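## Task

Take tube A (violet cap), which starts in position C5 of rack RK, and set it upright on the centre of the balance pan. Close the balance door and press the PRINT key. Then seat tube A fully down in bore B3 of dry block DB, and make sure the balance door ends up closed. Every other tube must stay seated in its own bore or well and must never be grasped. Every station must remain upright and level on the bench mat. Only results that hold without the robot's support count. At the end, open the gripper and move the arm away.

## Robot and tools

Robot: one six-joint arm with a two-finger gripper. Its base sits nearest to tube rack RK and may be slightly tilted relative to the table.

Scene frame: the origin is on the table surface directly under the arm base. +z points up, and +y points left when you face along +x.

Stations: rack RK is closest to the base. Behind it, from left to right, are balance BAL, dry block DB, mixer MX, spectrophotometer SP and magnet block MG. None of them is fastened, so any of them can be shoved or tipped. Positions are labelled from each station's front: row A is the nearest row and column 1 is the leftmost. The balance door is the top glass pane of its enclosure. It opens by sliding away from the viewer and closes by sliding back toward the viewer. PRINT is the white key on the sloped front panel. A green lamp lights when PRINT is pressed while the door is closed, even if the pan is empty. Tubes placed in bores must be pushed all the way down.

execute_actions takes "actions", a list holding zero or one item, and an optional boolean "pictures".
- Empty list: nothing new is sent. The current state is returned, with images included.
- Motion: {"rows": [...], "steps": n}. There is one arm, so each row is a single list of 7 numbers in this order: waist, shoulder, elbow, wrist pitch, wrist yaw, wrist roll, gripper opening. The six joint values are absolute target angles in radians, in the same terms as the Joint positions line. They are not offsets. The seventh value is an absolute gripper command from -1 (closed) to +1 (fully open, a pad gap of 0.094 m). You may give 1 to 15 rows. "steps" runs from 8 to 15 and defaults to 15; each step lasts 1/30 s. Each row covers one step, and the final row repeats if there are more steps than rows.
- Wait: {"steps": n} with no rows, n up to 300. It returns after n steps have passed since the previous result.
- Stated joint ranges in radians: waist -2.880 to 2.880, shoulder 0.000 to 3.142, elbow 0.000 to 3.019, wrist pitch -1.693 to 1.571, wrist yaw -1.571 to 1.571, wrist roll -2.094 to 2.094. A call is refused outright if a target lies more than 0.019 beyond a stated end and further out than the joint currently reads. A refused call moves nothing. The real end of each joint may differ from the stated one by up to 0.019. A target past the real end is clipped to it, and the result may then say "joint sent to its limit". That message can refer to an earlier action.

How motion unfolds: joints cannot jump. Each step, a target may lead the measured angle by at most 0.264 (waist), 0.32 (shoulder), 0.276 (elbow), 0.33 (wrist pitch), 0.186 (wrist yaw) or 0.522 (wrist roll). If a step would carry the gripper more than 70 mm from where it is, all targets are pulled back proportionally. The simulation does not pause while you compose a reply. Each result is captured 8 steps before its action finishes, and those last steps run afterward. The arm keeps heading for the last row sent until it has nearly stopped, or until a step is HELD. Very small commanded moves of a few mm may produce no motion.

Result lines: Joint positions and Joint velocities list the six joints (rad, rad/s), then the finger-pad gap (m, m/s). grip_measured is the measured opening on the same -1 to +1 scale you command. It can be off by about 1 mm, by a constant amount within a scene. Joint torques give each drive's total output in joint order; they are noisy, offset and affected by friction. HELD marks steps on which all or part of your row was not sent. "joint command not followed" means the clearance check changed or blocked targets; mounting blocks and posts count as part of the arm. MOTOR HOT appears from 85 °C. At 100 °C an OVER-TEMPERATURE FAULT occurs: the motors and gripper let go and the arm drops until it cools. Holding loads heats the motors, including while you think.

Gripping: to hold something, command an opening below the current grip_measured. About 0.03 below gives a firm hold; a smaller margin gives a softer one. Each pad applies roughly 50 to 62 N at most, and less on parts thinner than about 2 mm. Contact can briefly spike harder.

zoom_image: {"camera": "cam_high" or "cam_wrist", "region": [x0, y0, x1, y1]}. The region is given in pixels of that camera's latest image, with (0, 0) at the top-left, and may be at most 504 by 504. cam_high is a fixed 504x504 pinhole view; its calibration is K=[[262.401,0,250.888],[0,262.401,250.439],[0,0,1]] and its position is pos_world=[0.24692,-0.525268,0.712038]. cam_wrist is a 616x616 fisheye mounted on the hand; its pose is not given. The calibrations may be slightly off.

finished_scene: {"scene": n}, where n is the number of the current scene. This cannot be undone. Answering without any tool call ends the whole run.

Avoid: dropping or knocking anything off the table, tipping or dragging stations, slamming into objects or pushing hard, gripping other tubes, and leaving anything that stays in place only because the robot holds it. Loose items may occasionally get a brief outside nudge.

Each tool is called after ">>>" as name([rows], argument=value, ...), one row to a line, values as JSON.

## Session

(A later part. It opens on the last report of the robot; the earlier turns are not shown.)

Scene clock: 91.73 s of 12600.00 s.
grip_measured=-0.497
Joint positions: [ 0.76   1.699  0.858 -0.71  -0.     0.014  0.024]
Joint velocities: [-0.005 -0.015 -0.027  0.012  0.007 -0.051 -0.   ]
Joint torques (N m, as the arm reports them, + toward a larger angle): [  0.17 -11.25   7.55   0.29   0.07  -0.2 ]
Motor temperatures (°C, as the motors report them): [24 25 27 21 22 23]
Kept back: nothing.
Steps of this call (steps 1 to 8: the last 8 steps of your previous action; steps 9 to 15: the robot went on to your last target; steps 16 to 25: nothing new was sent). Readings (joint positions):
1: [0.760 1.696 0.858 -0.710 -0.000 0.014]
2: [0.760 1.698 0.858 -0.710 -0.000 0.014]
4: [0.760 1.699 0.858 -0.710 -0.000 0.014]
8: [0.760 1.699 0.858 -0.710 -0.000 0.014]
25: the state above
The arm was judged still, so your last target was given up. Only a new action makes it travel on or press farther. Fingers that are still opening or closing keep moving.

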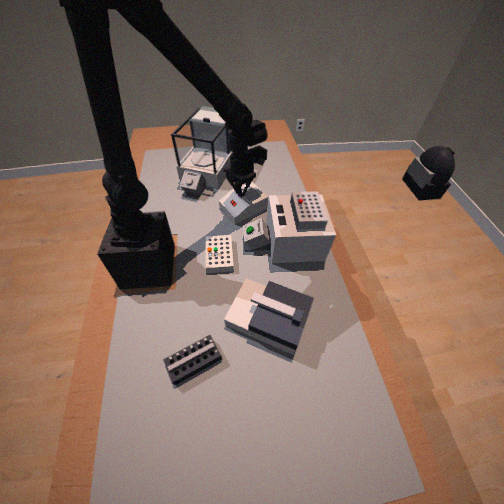

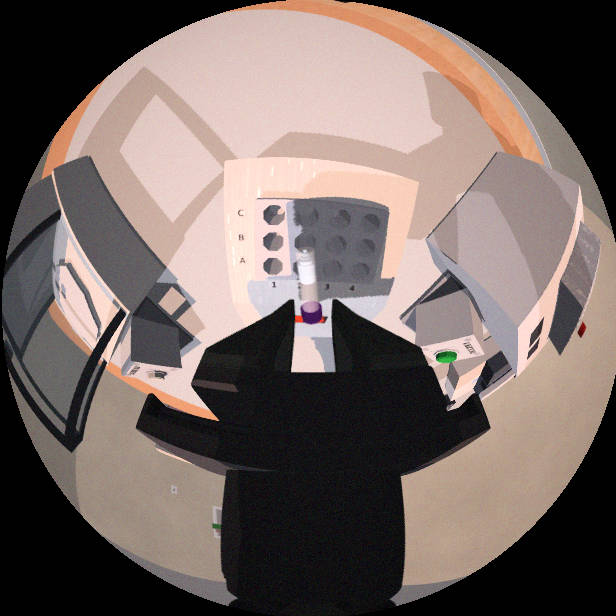

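>>> execute_actions([
  {"rows":[[0.765,1.70,0.85,-0.69,0,0,-0.5],[0.765,1.70,0.84,-0.68,0,0,-0.5]]},
])

>>> execute_actions([
  {"steps":25},
], pictures=true)

>>> zoom_image(camera="cam_wrist", region=[220,190,400,370])

Scene clock: 92.27 s of 12600.00 s.
grip_measured=-0.497
Joint positions: [ 0.76   1.699  0.836 -0.693 -0.     0.014  0.024]
Joint velocities: [-0.024 -0.005 -0.051 -0.002 -0.051 -0.022  0.001]
Joint torques (N m, as the arm reports them, + toward a larger angle): [  0.25 -10.91   5.45   0.38   0.08  -0.2 ]
Motor temperatures (°C, as the motors report them): [24 25 27 21 22 23]
Steps of this call (steps 1 to 9: nothing new was sent; steps 10 to 16: the first 7 steps of this action). Readings (joint positions):
10: [0.760 1.699 0.857 -0.708 -0.000 0.014]
11: [0.760 1.699 0.853 -0.702 -0.000 0.014]
13: [0.760 1.699 0.845 -0.694 -0.000 0.014]
16: the state above

Scene clock: 93.10 s of 12600.00 s.
grip_measured=-0.497
Joint positions: [ 0.76   1.699  0.834 -0.692 -0.     0.014  0.024]
Joint velocities: [-0.005 -0.005 -0.007 -0.007  0.007  0.051  0.   ]
Joint torques (N m, as the arm reports them, + toward a larger angle): [  0.24 -10.87   5.31   0.33   0.07  -0.2 ]
Motor temperatures (°C, as the motors report them): [24 25 27 21 22 23]
Kept back: nothing.
Steps of this call (steps 1 to 8: the last 8 steps of your previous action; steps 9 to 15: the robot went on to your last target; steps 16 to 25: nothing new was sent). Readings (joint positions):
1: [0.760 1.699 0.835 -0.693 -0.000 0.014]
2: [0.760 1.699 0.834 -0.693 -0.000 0.014]
4: [0.760 1.699 0.834 -0.692 -0.000 0.014]
8: [0.760 1.699 0.834 -0.692 -0.000 0.014]
25: the state above
The arm was judged still, so your last target was given up. Only a new action makes it travel on or press farther. Fingers that are still opening or closing keep moving.

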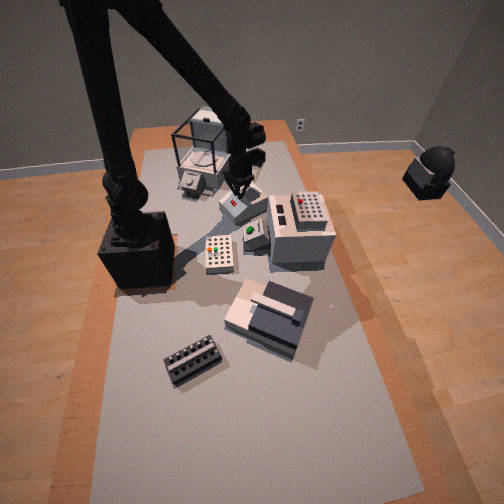

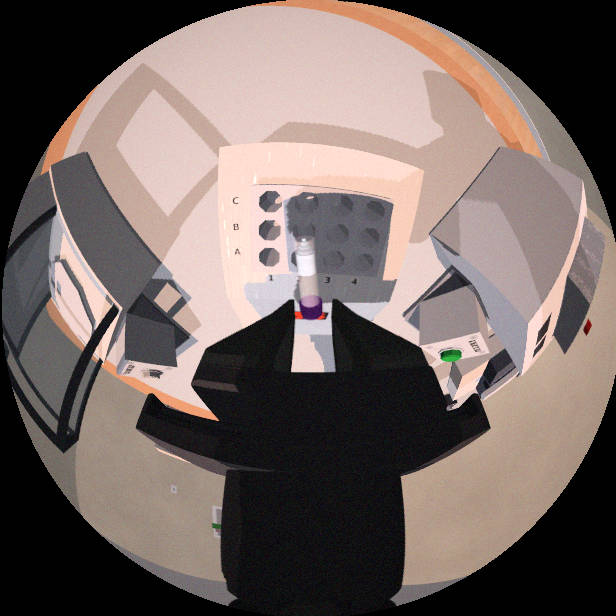

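Region (220, 190, 400, 370) of cam_wrist's 616x616 image, scaled by 2.800, with more detail than that image has.

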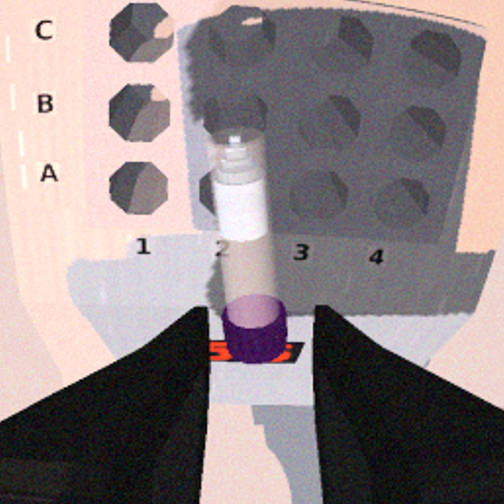

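A bit lower, then close.

>>> execute_actions([
  {"rows":[[0.765,1.712,0.835,-0.665,0,0,-0.5],[0.765,1.712,0.835,-0.665,0,0,-0.5],[0.765,1.712,0.835,-0.665,0,0,-0.5],[0.765,1.712,0.835,-0.665,0,0,-0.5],[0.765,1.712,0.835,-0.665,0,0,-0.5],[0.765,1.712,0.835,-0.665,0,0,-0.5],[0.765,1.712,0.835,-0.665,0,0,-0.6],[0.765,1.712,0.835,-0.665,0,0,-0.68],[0.765,1.712,0.835,-0.665,0,0,-0.73],[0.765,1.712,0.835,-0.665,0,0,-0.76],[0.765,1.712,0.835,-0.665,0,0,-0.772]]},
])

>>> execute_actions([
  {"rows":[[0.765,1.70,0.86,-0.67,0,0,-0.772],[0.765,1.69,0.88,-0.69,0,0,-0.772],[0.765,1.68,0.89,-0.71,0,0,-0.772],[0.765,1.67,0.90,-0.73,0,0,-0.772],[0.765,1.66,0.91,-0.75,0,0,-0.772],[0.765,1.65,0.92,-0.77,0,0,-0.772],[0.765,1.64,0.93,-0.79,0,0,-0.772],[0.765,1.63,0.94,-0.81,0,0,-0.772],[0.765,1.62,0.95,-0.83,0,0,-0.772]]},
])

>>> execute_actions([
  {"steps":30},
], pictures=true)

>>> zoom_image(camera="cam_wrist", region=[220,190,400,370])

Scene clock: 94.17 s of 12600.00 s.
grip_measured=-0.561
Joint positions: [ 0.76   1.706  0.834 -0.677 -0.     0.014  0.021]
Joint velocities: [-0.015  0.015  0.017  0.002  0.022 -0.037 -0.075]
Joint torques (N m, as the arm reports them, + toward a larger angle): [  0.21 -10.58   4.99   0.41   0.08  -0.2 ]
Motor temperatures (°C, as the motors report them): [24 25 27 21 22 23]
Steps of this call (steps 1 to 25: nothing new was sent; steps 26 to 32: the first 7 steps of this action). Readings (joint positions):
26: [0.760 1.700 0.834 -0.689 -0.000 0.014]
27: [0.760 1.701 0.834 -0.684 -0.000 0.014]
29: [0.760 1.703 0.834 -0.679 -0.000 0.014]
32: the state above

Scene clock: 94.67 s of 12600.00 s.
grip_measured=-0.758
Joint positions: [ 0.76   1.693  0.866 -0.746 -0.     0.014  0.011]
Joint velocities: [-0.005 -0.23   0.281 -0.545 -0.081  0.007 -0.001]
Joint torques (N m, as the arm reports them, + toward a larger angle): [  0.24 -14.18   8.65  -0.25   0.07  -0.2 ]
Motor temperatures (°C, as the motors report them): [24 25 27 21 22 23]
Steps of this call (steps 1 to 8: the last 8 steps of your previous action; steps 9 to 15: the first 7 steps of this action). Readings (joint positions):
9: [0.760 1.707 0.834 -0.677 -0.000 0.014]
10: [0.760 1.707 0.834 -0.678 -0.000 0.014]
12: [0.760 1.706 0.842 -0.695 -0.000 0.014]
15: the state above

Scene clock: 95.67 s of 12600.00 s.
grip_measured=-0.758
Joint positions: [ 0.76   1.622  0.923 -0.821 -0.     0.014  0.011]
Joint velocities: [ 0.005  0.005  0.002 -0.002 -0.007  0.007 -0.   ]
Joint torques (N m, as the arm reports them, + toward a larger angle): [  0.21 -11.37   7.95  -0.26   0.07  -0.2 ]
Motor temperatures (°C, as the motors report them): [24 25 27 21 22 23]
Kept back: nothing.
Steps of this call (steps 1 to 8: the last 8 steps of your previous action; steps 9 to 30: the robot went on to your last target). Readings (joint positions):
1: [0.760 1.683 0.876 -0.765 -0.000 0.014]
2: [0.760 1.673 0.886 -0.784 -0.000 0.014]
4: [0.760 1.649 0.903 -0.809 -0.000 0.014]
8: [0.760 1.623 0.922 -0.816 -0.000 0.014]
30: the state above
The arm was judged still, so your last target was given up. Only a new action makes it travel on or press farther. Fingers that are still opening or closing keep moving.

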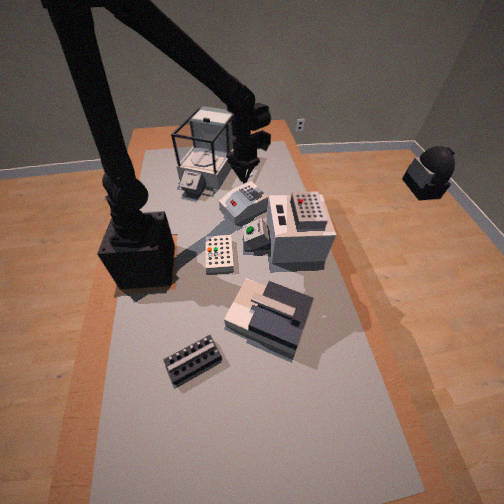

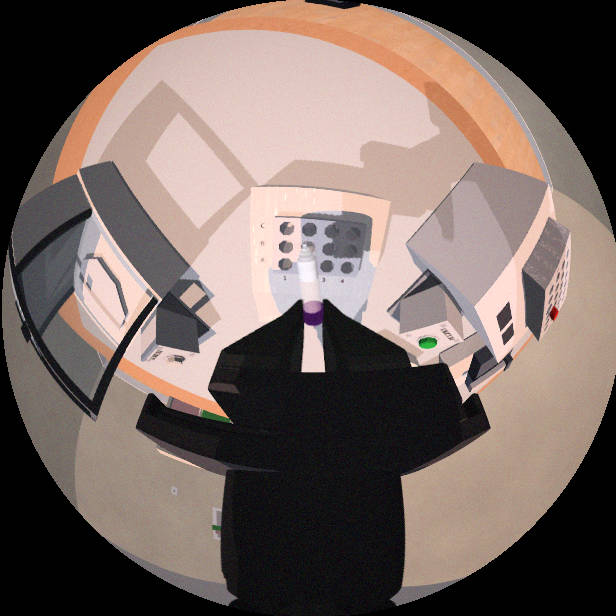

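Region (220, 190, 400, 370) of cam_wrist's 616x616 image, scaled by 2.800, with more detail than that image has.

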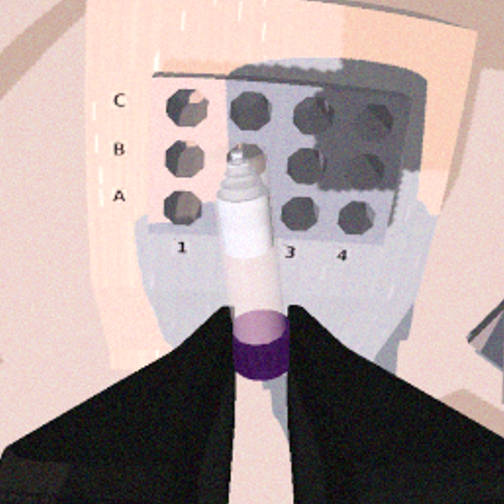

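Held horizontal. Loosen gradually.

>>> execute_actions([
  {"rows":[[0.765,1.62,0.95,-0.83,0,0,-0.766],[0.765,1.62,0.95,-0.83,0,0,-0.762],[0.765,1.62,0.95,-0.83,0,0,-0.760]]},
])

>>> execute_actions([
  {"steps":30},
], pictures=true)

Scene clock: 96.17 s of 12600.00 s.
grip_measured=-0.753
Joint positions: [ 0.76   1.622  0.923 -0.821 -0.     0.014  0.012]
Joint velocities: [-0.015 -0.005  0.007 -0.022 -0.051 -0.022 -0.   ]
Joint torques (N m, as the arm reports them, + toward a larger angle): [  0.24 -11.07   8.04  -0.28   0.07  -0.2 ]
Motor temperatures (°C, as the motors report them): [24 25 27 21 22 23]
Steps of this call (steps 1 to 8: nothing new was sent; steps 9 to 15: the first 7 steps of this action). Readings (joint positions):
9: [0.760 1.622 0.923 -0.821 -0.000 0.014]
10: [0.760 1.622 0.923 -0.821 -0.000 0.014]
12: [0.760 1.622 0.923 -0.821 -0.000 0.014]
15: the state above

Scene clock: 97.17 s of 12600.00 s.
grip_measured=-0.753
Joint positions: [ 0.76   1.622  0.923 -0.821 -0.     0.014  0.012]
Joint velocities: [-0.015  0.005 -0.022 -0.017 -0.007 -0.037  0.   ]
Joint torques (N m, as the arm reports them, + toward a larger angle): [  0.27 -11.33   7.97  -0.27   0.08  -0.2 ]
Motor temperatures (°C, as the motors report them): [24 25 27 21 22 23]
Kept back: nothing.
Steps of this call (steps 1 to 8: the last 8 steps of your previous action; steps 9 to 15: the robot went on to your last target; steps 16 to 30: nothing new was sent). Readings (joint positions):
1: [0.760 1.622 0.923 -0.821 -0.000 0.014]
2: [0.760 1.622 0.923 -0.821 -0.000 0.014]
4: [0.760 1.622 0.923 -0.821 -0.000 0.014]
8: [0.760 1.622 0.923 -0.821 -0.000 0.014]
30: the state above
The arm was judged still, so your last target was given up. Only a new action makes it travel on or press farther. Fingers that are still opening or closing keep moving.

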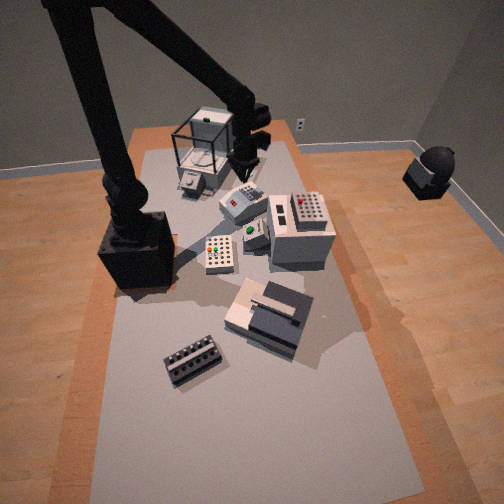

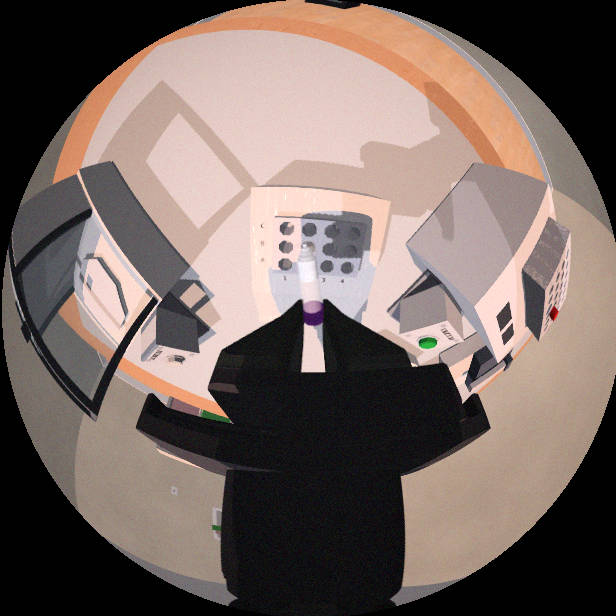

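>>> execute_actions([
  {"rows":[[0.765,1.62,0.95,-0.83,0,0,-0.757],[0.765,1.62,0.95,-0.83,0,0,-0.755],[0.765,1.62,0.95,-0.83,0,0,-0.752]]},
])

>>> execute_actions([
  {"steps":30},
], pictures=true)

Scene clock: 97.57 s of 12600.00 s.
grip_measured=-0.747
Joint positions: [ 0.76   1.622  0.923 -0.821 -0.     0.014  0.012]
Joint velocities: [ 0.005 -0.015  0.022 -0.002  0.022 -0.066 -0.003]
Joint torques (N m, as the arm reports them, + toward a larger angle): [  0.25 -11.29   7.98  -0.29   0.08  -0.2 ]
Motor temperatures (°C, as the motors report them): [24 25 27 21 22 23]
Steps of this call (steps 1 to 5: nothing new was sent; steps 6 to 12: the first 7 steps of this action). Readings (joint positions):
6: [0.760 1.622 0.923 -0.821 -0.000 0.014]
7: [0.760 1.622 0.923 -0.821 -0.000 0.014]
9: [0.760 1.622 0.923 -0.821 -0.000 0.014]
12: the state above

Scene clock: 98.57 s of 12600.00 s.
grip_measured=-0.747
Joint positions: [ 0.76   1.622  0.923 -0.821 -0.     0.014  0.012]
Joint velocities: [-0.005 -0.024 -0.012 -0.002 -0.022  0.051  0.   ]
Joint torques (N m, as the arm reports them, + toward a larger angle): [  0.25 -11.32   7.96  -0.28   0.08  -0.2 ]
Motor temperatures (°C, as the motors report them): [24 25 27 21 22 23]
Kept back: nothing.
Steps of this call (steps 1 to 8: the last 8 steps of your previous action; steps 9 to 15: the robot went on to your last target; steps 16 to 30: nothing new was sent). Readings (joint positions):
1: [0.760 1.622 0.923 -0.821 -0.000 0.014]
2: [0.760 1.622 0.923 -0.821 -0.000 0.014]
4: [0.760 1.622 0.923 -0.821 -0.000 0.014]
8: [0.760 1.622 0.923 -0.821 -0.000 0.014]
30: the state above
The arm was judged still, so your last target was given up. Only a new action makes it travel on or press farther. Fingers that are still opening or closing keep moving.

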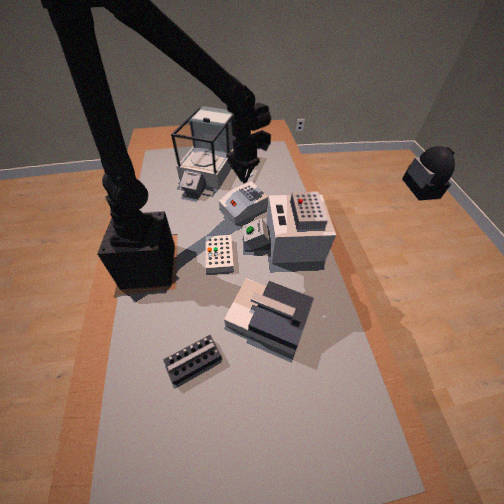

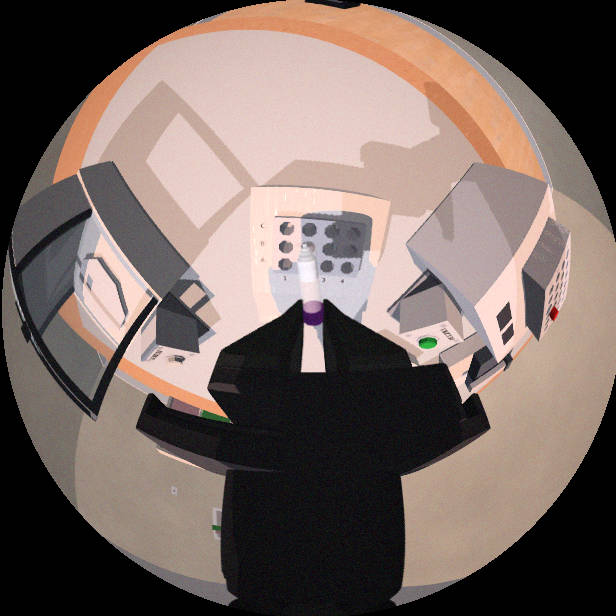

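>>> execute_actions([
  {"rows":[[0.765,1.62,0.95,-0.83,0,0,-0.749],[0.765,1.62,0.95,-0.83,0,0,-0.747],[0.765,1.62,0.95,-0.83,0,0,-0.745]]},
])

>>> execute_actions([
  {"steps":30},
], pictures=true)

Scene clock: 99.10 s of 12600.00 s.
grip_measured=-0.741
Joint positions: [ 0.76   1.622  0.923 -0.821 -0.     0.014  0.012]
Joint velocities: [-0.015 -0.005 -0.022  0.002  0.081 -0.022  0.   ]
Joint torques (N m, as the arm reports them, + toward a larger angle): [  0.2  -11.35   7.97  -0.3    0.07  -0.2 ]
Motor temperatures (°C, as the motors report them): [24 25 27 21 22 23]
Steps of this call (steps 1 to 9: nothing new was sent; steps 10 to 16: the first 7 steps of this action). Readings (joint positions):
10: [0.760 1.622 0.923 -0.821 -0.000 0.014]
11: [0.760 1.622 0.923 -0.821 -0.000 0.014]
13: [0.760 1.622 0.923 -0.821 -0.000 0.014]
16: the state above

Scene clock: 100.10 s of 12600.00 s.
grip_measured=-0.741
Joint positions: [ 0.76   1.622  0.923 -0.821 -0.     0.014  0.012]
Joint velocities: [-0.015  0.005 -0.007  0.007  0.022 -0.022 -0.001]
Joint torques (N m, as the arm reports them, + toward a larger angle): [  0.27 -11.36   7.96  -0.28   0.08  -0.2 ]
Motor temperatures (°C, as the motors report them): [24 25 27 21 22 23]
Kept back: nothing.
Steps of this call (steps 1 to 8: the last 8 steps of your previous action; steps 9 to 15: the robot went on to your last target; steps 16 to 30: nothing new was sent). Readings (joint positions):
1: [0.760 1.622 0.923 -0.821 -0.000 0.014]
2: [0.760 1.622 0.923 -0.821 -0.000 0.014]
4: [0.760 1.622 0.923 -0.821 -0.000 0.014]
8: [0.760 1.622 0.923 -0.821 -0.000 0.014]
30: the state above
The arm was judged still, so your last target was given up. Only a new action makes it travel on or press farther. Fingers that are still opening or closing keep moving.

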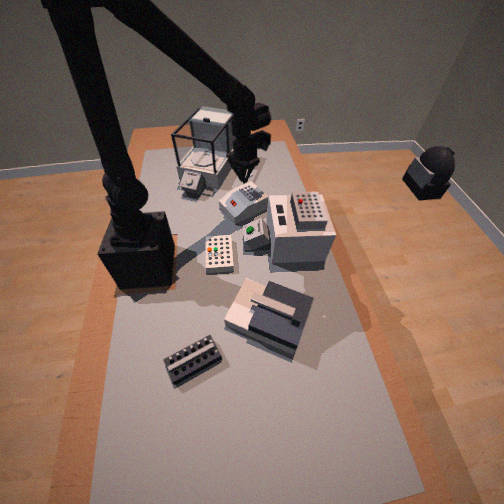

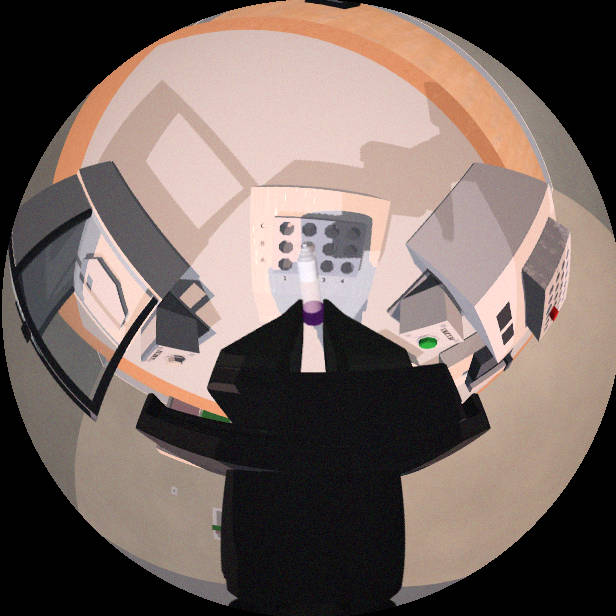

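>>> execute_actions([
  {"rows":[[0.765,1.62,0.95,-0.83,0,0,-0.742],[0.765,1.62,0.95,-0.83,0,0,-0.740],[0.765,1.62,0.95,-0.83,0,0,-0.738]]},
])

>>> execute_actions([
  {"steps":30},
], pictures=true)

Scene clock: 100.50 s of 12600.00 s.
grip_measured=-0.736
Joint positions: [ 0.76   1.622  0.923 -0.821 -0.     0.014  0.012]
Joint velocities: [-0.005 -0.015 -0.007 -0.017  0.066 -0.007 -0.001]
Joint torques (N m, as the arm reports them, + toward a larger angle): [  0.22 -11.31   7.99  -0.28   0.07  -0.2 ]
Motor temperatures (°C, as the motors report them): [24 25 27 21 22 23]
Steps of this call (steps 1 to 5: nothing new was sent; steps 6 to 12: the first 7 steps of this action). Readings (joint positions):
6: [0.760 1.622 0.923 -0.821 -0.000 0.014]
7: [0.760 1.622 0.923 -0.821 -0.000 0.014]
9: [0.760 1.622 0.923 -0.821 -0.000 0.014]
12: the state above

Scene clock: 101.50 s of 12600.00 s.
grip_measured=-0.736
Joint positions: [ 0.76   1.622  0.923 -0.821 -0.     0.014  0.012]
Joint velocities: [-0.005 -0.005 -0.002 -0.017 -0.022  0.007 -0.001]
Joint torques (N m, as the arm reports them, + toward a larger angle): [  0.25 -11.35   7.98  -0.27   0.07  -0.2 ]
Motor temperatures (°C, as the motors report them): [24 25 27 21 22 23]
Kept back: nothing.
Steps of this call (steps 1 to 8: the last 8 steps of your previous action; steps 9 to 15: the robot went on to your last target; steps 16 to 30: nothing new was sent). Readings (joint positions):
1: [0.760 1.622 0.923 -0.821 -0.000 0.014]
2: [0.760 1.622 0.923 -0.821 -0.000 0.014]
4: [0.760 1.622 0.923 -0.821 -0.000 0.014]
8: [0.760 1.622 0.923 -0.821 -0.000 0.014]
30: the state above
The arm was judged still, so your last target was given up. Only a new action makes it travel on or press farther. Fingers that are still opening or closing keep moving.

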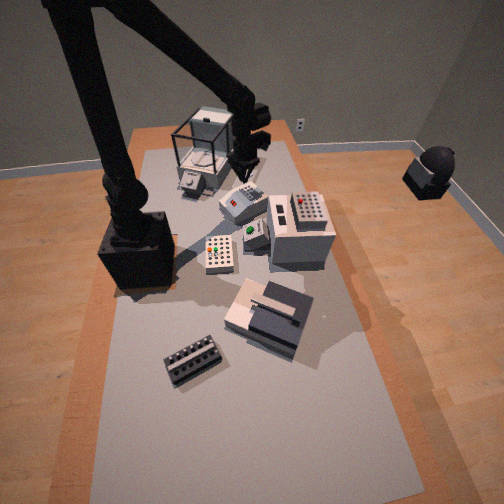

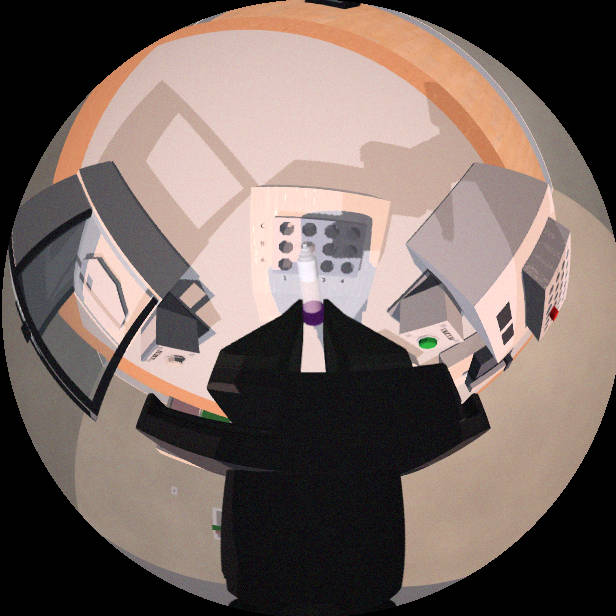

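>>> execute_actions([
  {"rows":[[0.765,1.62,0.95,-0.83,0,0,-0.736],[0.765,1.62,0.95,-0.83,0,0,-0.735],[0.765,1.62,0.95,-0.83,0,0,-0.733]]},
])

>>> execute_actions([
  {"steps":30},
], pictures=true)

Scene clock: 102.03 s of 12600.00 s.
grip_measured=-0.732
Joint positions: [ 0.76   1.622  0.923 -0.821 -0.     0.014  0.013]
Joint velocities: [ 0.005 -0.015 -0.022 -0.012 -0.051 -0.037  0.001]
Joint torques (N m, as the arm reports them, + toward a larger angle): [  0.27 -11.34   7.97  -0.28   0.08  -0.2 ]
Motor temperatures (°C, as the motors report them): [24 25 27 21 22 23]
Steps of this call (steps 1 to 9: nothing new was sent; steps 10 to 16: the first 7 steps of this action). Readings (joint positions):
10: [0.760 1.622 0.923 -0.821 -0.000 0.014]
11: [0.760 1.622 0.923 -0.821 -0.000 0.014]
13: [0.760 1.622 0.923 -0.821 -0.000 0.014]
16: the state above

Scene clock: 103.03 s of 12600.00 s.
grip_measured=-0.732
Joint positions: [ 0.76   1.622  0.923 -0.821 -0.     0.014  0.013]
Joint velocities: [-0.005  0.005 -0.017  0.002  0.037 -0.022 -0.001]
Joint torques (N m, as the arm reports them, + toward a larger angle): [  0.21 -11.4    7.97  -0.27   0.07  -0.2 ]
Motor temperatures (°C, as the motors report them): [24 25 27 21 22 23]
Kept back: nothing.
Steps of this call (steps 1 to 8: the last 8 steps of your previous action; steps 9 to 15: the robot went on to your last target; steps 16 to 30: nothing new was sent). Readings (joint positions):
1: [0.760 1.622 0.923 -0.821 -0.000 0.014]
2: [0.760 1.622 0.923 -0.821 -0.000 0.014]
4: [0.760 1.622 0.923 -0.821 -0.000 0.014]
8: [0.760 1.622 0.923 -0.821 -0.000 0.014]
30: the state above
The arm was judged still, so your last target was given up. Only a new action makes it travel on or press farther. Fingers that are still opening or closing keep moving.

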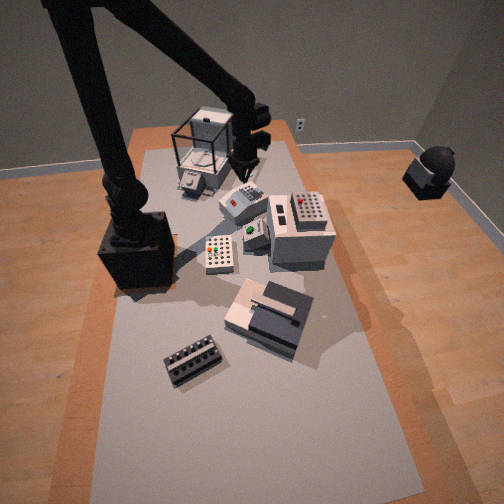

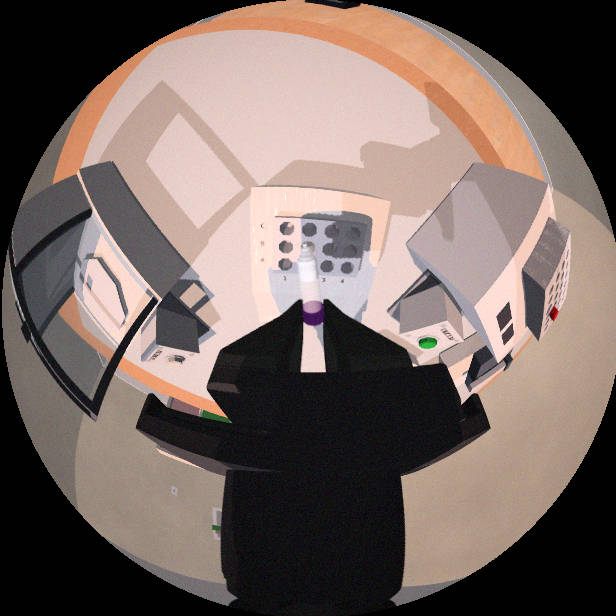

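>>> execute_actions([
  {"rows":[[0.765,1.62,0.95,-0.83,0,0,-0.731]]},
])

>>> execute_actions([
  {"steps":40},
], pictures=true)

Scene clock: 104.03 s of 12600.00 s.
grip_measured=-0.730
Joint positions: [ 0.76   1.622  0.923 -0.821 -0.     0.014  0.013]
Joint velocities: [-0.005 -0.024  0.002  0.002 -0.022  0.022 -0.001]
Joint torques (N m, as the arm reports them, + toward a larger angle): [  0.24 -11.43   7.96  -0.29   0.07  -0.2 ]
Motor temperatures (°C, as the motors report them): [24 25 27 21 22 23]
Steps of this call (steps 1 to 23: nothing new was sent; steps 24 to 30: the first 7 steps of this action). Readings (joint positions):
24: [0.760 1.622 0.923 -0.821 -0.000 0.014]
25: [0.760 1.622 0.923 -0.821 -0.000 0.014]
27: [0.760 1.622 0.923 -0.821 -0.000 0.014]
30: the state above

Scene clock: 105.37 s of 12600.00 s.
grip_measured=-0.730
Joint positions: [ 0.76   1.622  0.923 -0.821 -0.     0.014  0.013]
Joint velocities: [ 0.005  0.005  0.002  0.007  0.007 -0.022  0.   ]
Joint torques (N m, as the arm reports them, + toward a larger angle): [  0.22 -11.37   7.97  -0.28   0.08  -0.2 ]
Motor temperatures (°C, as the motors report them): [24 25 27 21 22 23]
Kept back: nothing.
Steps of this call (steps 1 to 8: the last 8 steps of your previous action; steps 9 to 15: the robot went on to your last target; steps 16 to 40: nothing new was sent). Readings (joint positions):
1: [0.760 1.622 0.923 -0.821 -0.000 0.014]
2: [0.760 1.622 0.923 -0.821 -0.000 0.014]
4: [0.760 1.622 0.923 -0.821 -0.000 0.014]
8: [0.760 1.622 0.923 -0.821 -0.000 0.014]
40: the state above
The arm was judged still, so your last target was given up. Only a new action makes it travel on or press farther. Fingers that are still opening or closing keep moving.

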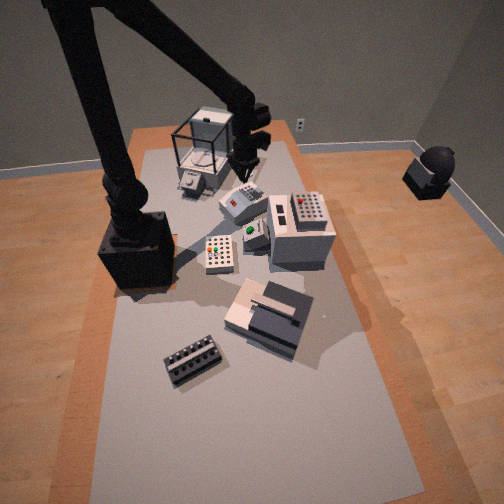

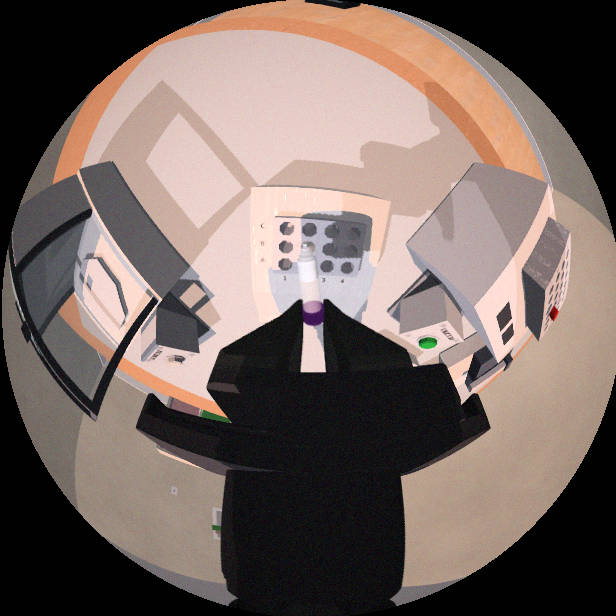

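>>> execute_actions([
  {"rows":[[0.765,1.62,0.95,-0.83,0,0,-0.729]]},
])

>>> execute_actions([
  {"steps":40},
], pictures=true)

Scene clock: 105.80 s of 12600.00 s.
grip_measured=-0.728
Joint positions: [ 0.76   1.622  0.923 -0.821 -0.     0.014  0.013]
Joint velocities: [-0.015  0.005 -0.007 -0.002  0.081  0.007 -0.   ]
Joint torques (N m, as the arm reports them, + toward a larger angle): [  0.32 -11.34   7.96  -0.29   0.07  -0.2 ]
Motor temperatures (°C, as the motors report them): [24 25 27 21 22 23]
Steps of this call (steps 1 to 6: nothing new was sent; steps 7 to 13: the first 7 steps of this action). Readings (joint positions):
7: [0.760 1.622 0.923 -0.821 -0.000 0.014]
8: [0.760 1.622 0.923 -0.821 -0.000 0.014]
10: [0.760 1.622 0.923 -0.821 -0.000 0.014]
13: the state above

Scene clock: 107.13 s of 12600.00 s.
grip_measured=-0.728
Joint positions: [ 0.76   1.622  0.923 -0.821 -0.     0.014  0.013]
Joint velocities: [ 0.005  0.015 -0.017 -0.002  0.007 -0.022  0.   ]
Joint torques (N m, as the arm reports them, + toward a larger angle): [  0.23 -11.34   7.96  -0.28   0.07  -0.2 ]
Motor temperatures (°C, as the motors report them): [24 25 27 21 22 23]
Kept back: nothing.
Steps of this call (steps 1 to 8: the last 8 steps of your previous action; steps 9 to 15: the robot went on to your last target; steps 16 to 40: nothing new was sent). Readings (joint positions):
1: [0.760 1.622 0.923 -0.821 -0.000 0.014]
2: [0.760 1.622 0.923 -0.821 -0.000 0.014]
4: [0.760 1.622 0.923 -0.821 -0.000 0.014]
8: [0.760 1.622 0.923 -0.821 -0.000 0.014]
40: the state above
The arm was judged still, so your last target was given up. Only a new action makes it travel on or press farther. Fingers that are still opening or closing keep moving.

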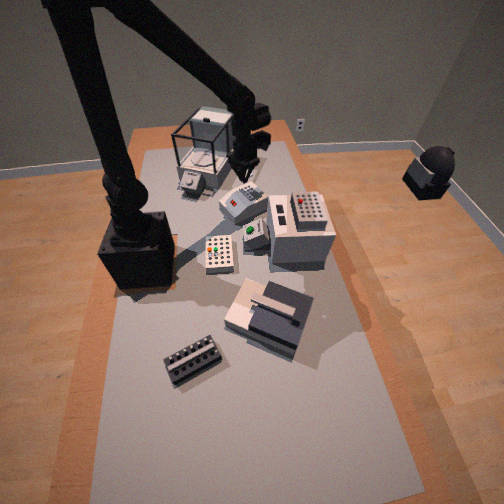

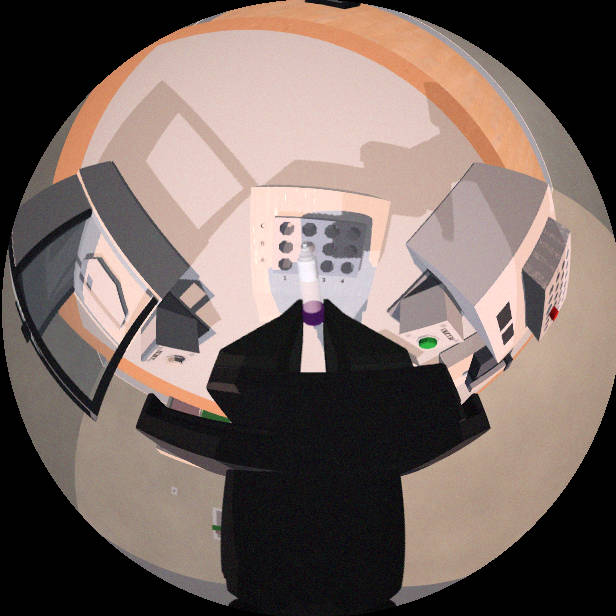

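>>> execute_actions([
  {"rows":[[0.765,1.62,0.95,-0.83,0,0,-0.7265]]},
])

>>> execute_actions([
  {"steps":40},
], pictures=true)

Scene clock: 107.53 s of 12600.00 s.
grip_measured=-0.726
Joint positions: [ 0.76   1.622  0.923 -0.821 -0.     0.014  0.013]
Joint velocities: [-0.005 -0.005 -0.002  0.012 -0.081 -0.007  0.   ]
Joint torques (N m, as the arm reports them, + toward a larger angle): [  0.23 -11.3    7.97  -0.29   0.07  -0.2 ]
Motor temperatures (°C, as the motors report them): [24 25 27 21 22 23]
Steps of this call (steps 1 to 5: nothing new was sent; steps 6 to 12: the first 7 steps of this action). Readings (joint positions):
6: [0.760 1.622 0.923 -0.821 -0.000 0.014]
7: [0.760 1.622 0.923 -0.821 -0.000 0.014]
9: [0.760 1.622 0.923 -0.821 -0.000 0.014]
12: the state above

Scene clock: 108.87 s of 12600.00 s.
grip_measured=-0.726
Joint positions: [ 0.76   1.622  0.923 -0.821 -0.     0.014  0.013]
Joint velocities: [-0.005 -0.015 -0.007  0.002 -0.007 -0.022 -0.001]
Joint torques (N m, as the arm reports them, + toward a larger angle): [  0.26 -11.38   7.97  -0.28   0.07  -0.2 ]
Motor temperatures (°C, as the motors report them): [24 25 27 21 22 23]
Kept back: nothing.
Steps of this call (steps 1 to 8: the last 8 steps of your previous action; steps 9 to 15: the robot went on to your last target; steps 16 to 40: nothing new was sent). Readings (joint positions):
1: [0.760 1.622 0.923 -0.821 -0.000 0.014]
2: [0.760 1.622 0.923 -0.821 -0.000 0.014]
4: [0.760 1.622 0.923 -0.821 -0.000 0.014]
8: [0.760 1.622 0.923 -0.821 -0.000 0.014]
40: the state above
The arm was judged still, so your last target was given up. Only a new action makes it travel on or press farther. Fingers that are still opening or closing keep moving.

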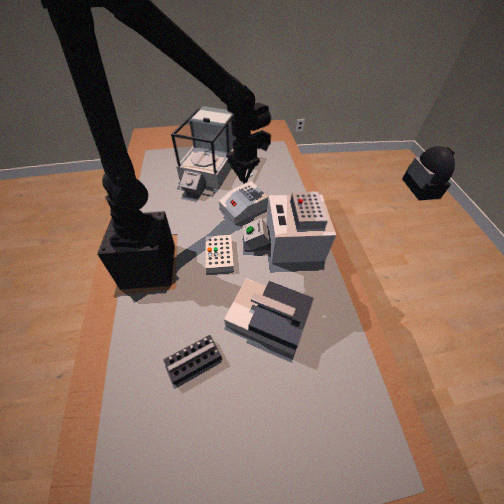

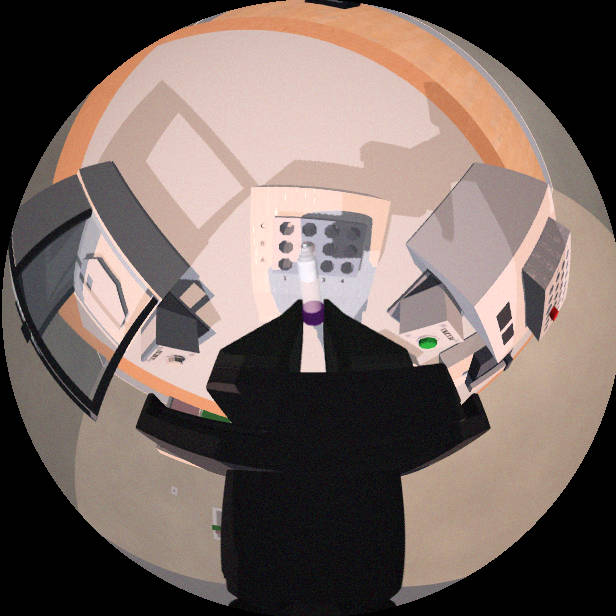

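>>> execute_actions([
  {"rows":[[0.765,1.62,0.95,-0.83,0,0,-0.76],[0.765,1.63,0.92,-0.81,0,0,-0.76],[0.765,1.64,0.91,-0.79,0,0,-0.76],[0.765,1.65,0.90,-0.77,0,0,-0.76],[0.765,1.66,0.89,-0.75,0,0,-0.76],[0.765,1.67,0.88,-0.73,0,0,-0.76],[0.765,1.68,0.87,-0.71,0,0,-0.76],[0.765,1.69,0.86,-0.69,0,0,-0.76],[0.765,1.70,0.85,-0.68,0,0,-0.76],[0.765,1.708,0.84,-0.668,0,0,-0.76]]},
])

>>> execute_actions([
  {"steps":25},
])

>>> execute_actions([
  {"rows":[[0.765,1.708,0.84,-0.668,0,0,-0.72],[0.765,1.708,0.84,-0.668,0,0,-0.68],[0.765,1.708,0.84,-0.668,0,0,-0.5]]},
])

>>> execute_actions([
  {"steps":15},
], pictures=true)

Scene clock: 109.87 s of 12600.00 s.
grip_measured=-0.749
Joint positions: [ 0.76   1.642  0.892 -0.755 -0.     0.014  0.012]
Joint velocities: [-0.005  0.278 -0.266  0.559 -0.037  0.007  0.   ]
Joint torques (N m, as the arm reports them, + toward a larger angle): [ 0.28 -9.14  5.3   0.17  0.07 -0.2 ]
Motor temperatures (°C, as the motors report them): [24 25 27 21 22 23]
Steps of this call (steps 1 to 23: nothing new was sent; steps 24 to 30: the first 7 steps of this action). Readings (joint positions):
24: [0.760 1.622 0.923 -0.821 -0.000 0.014]
25: [0.760 1.622 0.923 -0.821 -0.000 0.014]
27: [0.760 1.624 0.915 -0.806 -0.000 0.014]
30: the state above

Scene clock: 110.70 s of 12600.00 s.
grip_measured=-0.749
Joint positions: [ 0.76   1.71   0.833 -0.679 -0.     0.014  0.012]
Joint velocities: [-0.005 -0.015 -0.007  0.022  0.037 -0.022 -0.001]
Joint torques (N m, as the arm reports them, + toward a larger angle): [  0.2  -11.33   5.37   0.33   0.07  -0.2 ]
Motor temperatures (°C, as the motors report them): [24 25 27 21 22 23]
Kept back: nothing.
Steps of this call (steps 1 to 8: the last 8 steps of your previous action; steps 9 to 25: the robot went on to your last target). Readings (joint positions):
1: [0.760 1.652 0.882 -0.736 -0.000 0.014]
2: [0.760 1.665 0.871 -0.719 -0.000 0.014]
4: [0.760 1.691 0.850 -0.692 -0.000 0.014]
8: [0.760 1.711 0.833 -0.681 -0.000 0.014]
25: the state above

Scene clock: 110.93 s of 12600.00 s.
grip_measured=-0.503
Joint positions: [ 0.76   1.71   0.833 -0.679 -0.     0.014  0.023]
Joint velocities: [ 0.005 -0.005 -0.022 -0.002  0.007  0.007  0.001]
Joint torques (N m, as the arm reports them, + toward a larger angle): [  0.23 -11.28   5.38   0.33   0.08  -0.2 ]
Motor temperatures (°C, as the motors report them): [24 25 27 21 22 23]
Steps of this call (steps 1 to 7: the first 7 steps of this action). Readings (joint positions):
1: [0.760 1.710 0.833 -0.679 -0.000 0.014]
2: [0.760 1.710 0.833 -0.679 -0.000 0.014]
4: [0.760 1.710 0.833 -0.679 -0.000 0.014]
7: the state above

Scene clock: 111.43 s of 12600.00 s.
grip_measured=-0.502
Joint positions: [ 0.76   1.71   0.833 -0.679 -0.     0.014  0.023]
Joint velocities: [-0.015  0.005 -0.007  0.002 -0.037 -0.037 -0.   ]
Joint torques (N m, as the arm reports them, + toward a larger angle): [  0.25 -11.27   5.36   0.33   0.07  -0.2 ]
Motor temperatures (°C, as the motors report them): [24 25 27 21 22 23]
Kept back: nothing.
Steps of this call (steps 1 to 8: the last 8 steps of your previous action; steps 9 to 15: the robot went on to your last target). Readings (joint positions):
1: [0.760 1.710 0.833 -0.679 -0.000 0.014]
2: [0.760 1.710 0.833 -0.679 -0.000 0.014]
4: [0.760 1.710 0.833 -0.679 -0.000 0.014]
8: [0.760 1.710 0.833 -0.679 -0.000 0.014]
15: the state above
The arm was judged still, so your last target was given up. Only a new action makes it travel on or press farther. Fingers that are still opening or closing keep moving.

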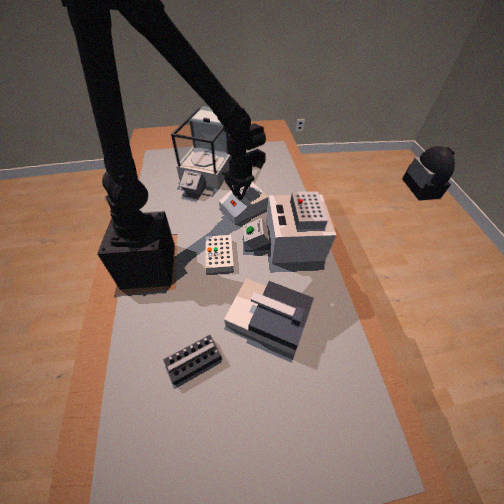

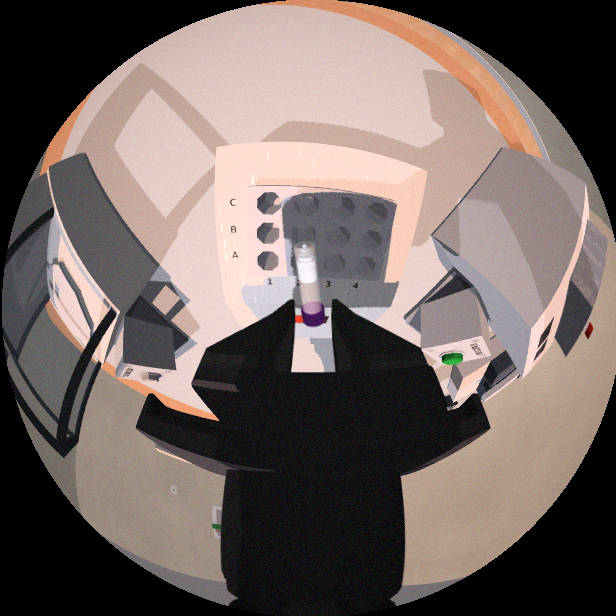

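>>> execute_actions([
  {"rows":[[0.765,1.68,0.86,-0.7,0,0,-0.5],[0.765,1.64,0.86,-0.7,0,0,-0.5],[0.765,1.6,0.84,-0.68,0,0,-0.5],[0.765,1.56,0.8,-0.6,0,0,-0.5],[0.765,1.53,0.74,-0.5,0,0,-0.5],[0.765,1.5,0.68,-0.38,0,0,-0.5],[0.765,1.5,0.61,-0.24,0,0,-0.5],[0.765,1.5,0.54,-0.1,0,0,-0.5],[0.765,1.5,0.47,0.05,0,0,-0.5],[0.765,1.52,0.41,0.2,0,0,-0.5],[0.765,1.54,0.36,0.35,0,0,-0.5],[0.765,1.57,0.32,0.5,0,0,-0.5],[0.765,1.6,0.28,0.62,0,0,-0.5],[0.765,1.62,0.26,0.76,0,0,-0.5]]},
])

>>> execute_actions([
  {"steps":45},
], pictures=true)

Scene clock: 112.67 s of 12600.00 s.
grip_measured=-0.502
Joint positions: [ 0.76   1.564  0.718 -0.457 -0.     0.014  0.023]
Joint velocities: [-0.005 -1.304 -1.414  3.162 -0.007  0.007  0.   ]
Joint torques (N m, as the arm reports them, + toward a larger angle): [ 0.24 -8.37  3.75 -0.28  0.08 -0.2 ]
Motor temperatures (°C, as the motors report them): [24 25 27 21 22 23]
Steps of this call (steps 1 to 30: nothing new was sent; steps 31 to 37: the first 7 steps of this action). Readings (joint positions):
31: [0.760 1.709 0.833 -0.681 -0.000 0.014]
32: [0.760 1.705 0.833 -0.684 -0.000 0.014]
34: [0.760 1.676 0.822 -0.672 -0.000 0.014]
37: the state above

Scene clock: 114.17 s of 12600.00 s.
grip_measured=-0.502
Joint positions: [ 0.76   1.627  0.253  0.744 -0.     0.014  0.023]
Joint velocities: [ 0.005 -0.005  0.007 -0.007 -0.007 -0.022 -0.001]
Joint torques (N m, as the arm reports them, + toward a larger angle): [ 0.44 -7.66  3.14  1.85  0.08 -0.2 ]
Motor temperatures (°C, as the motors report them): [24 25 27 21 22 23]
Kept back: nothing.
Steps of this call (steps 1 to 8: the last 8 steps of your previous action; steps 9 to 45: the robot went on to your last target). Readings (joint positions):
1: [0.760 1.524 0.664 -0.346 -0.000 0.014]
2: [0.760 1.493 0.605 -0.231 -0.000 0.014]
4: [0.760 1.471 0.481 -0.003 -0.000 0.014]
8: [0.760 1.584 0.273 0.415 -0.000 0.014]
45: the state above
The arm was judged still, so your last target was given up. Only a new action makes it travel on or press farther. Fingers that are still opening or closing keep moving.

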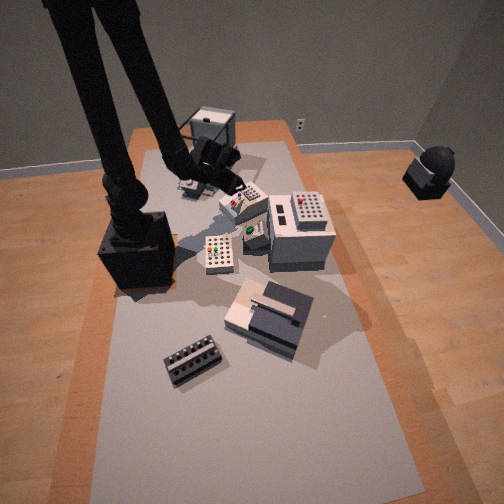

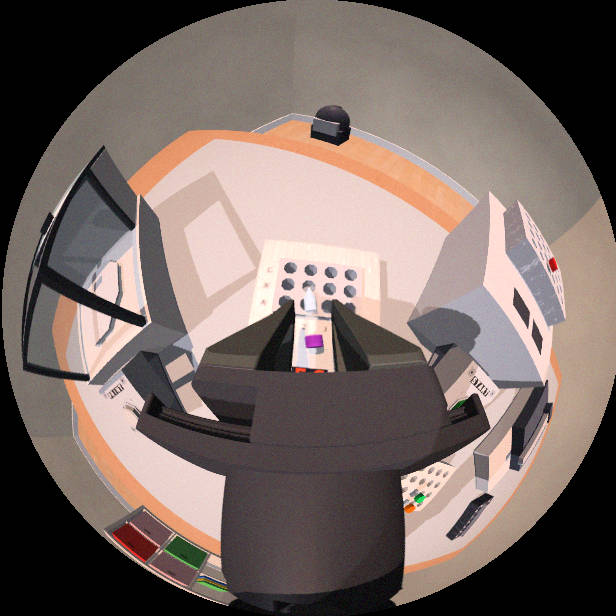

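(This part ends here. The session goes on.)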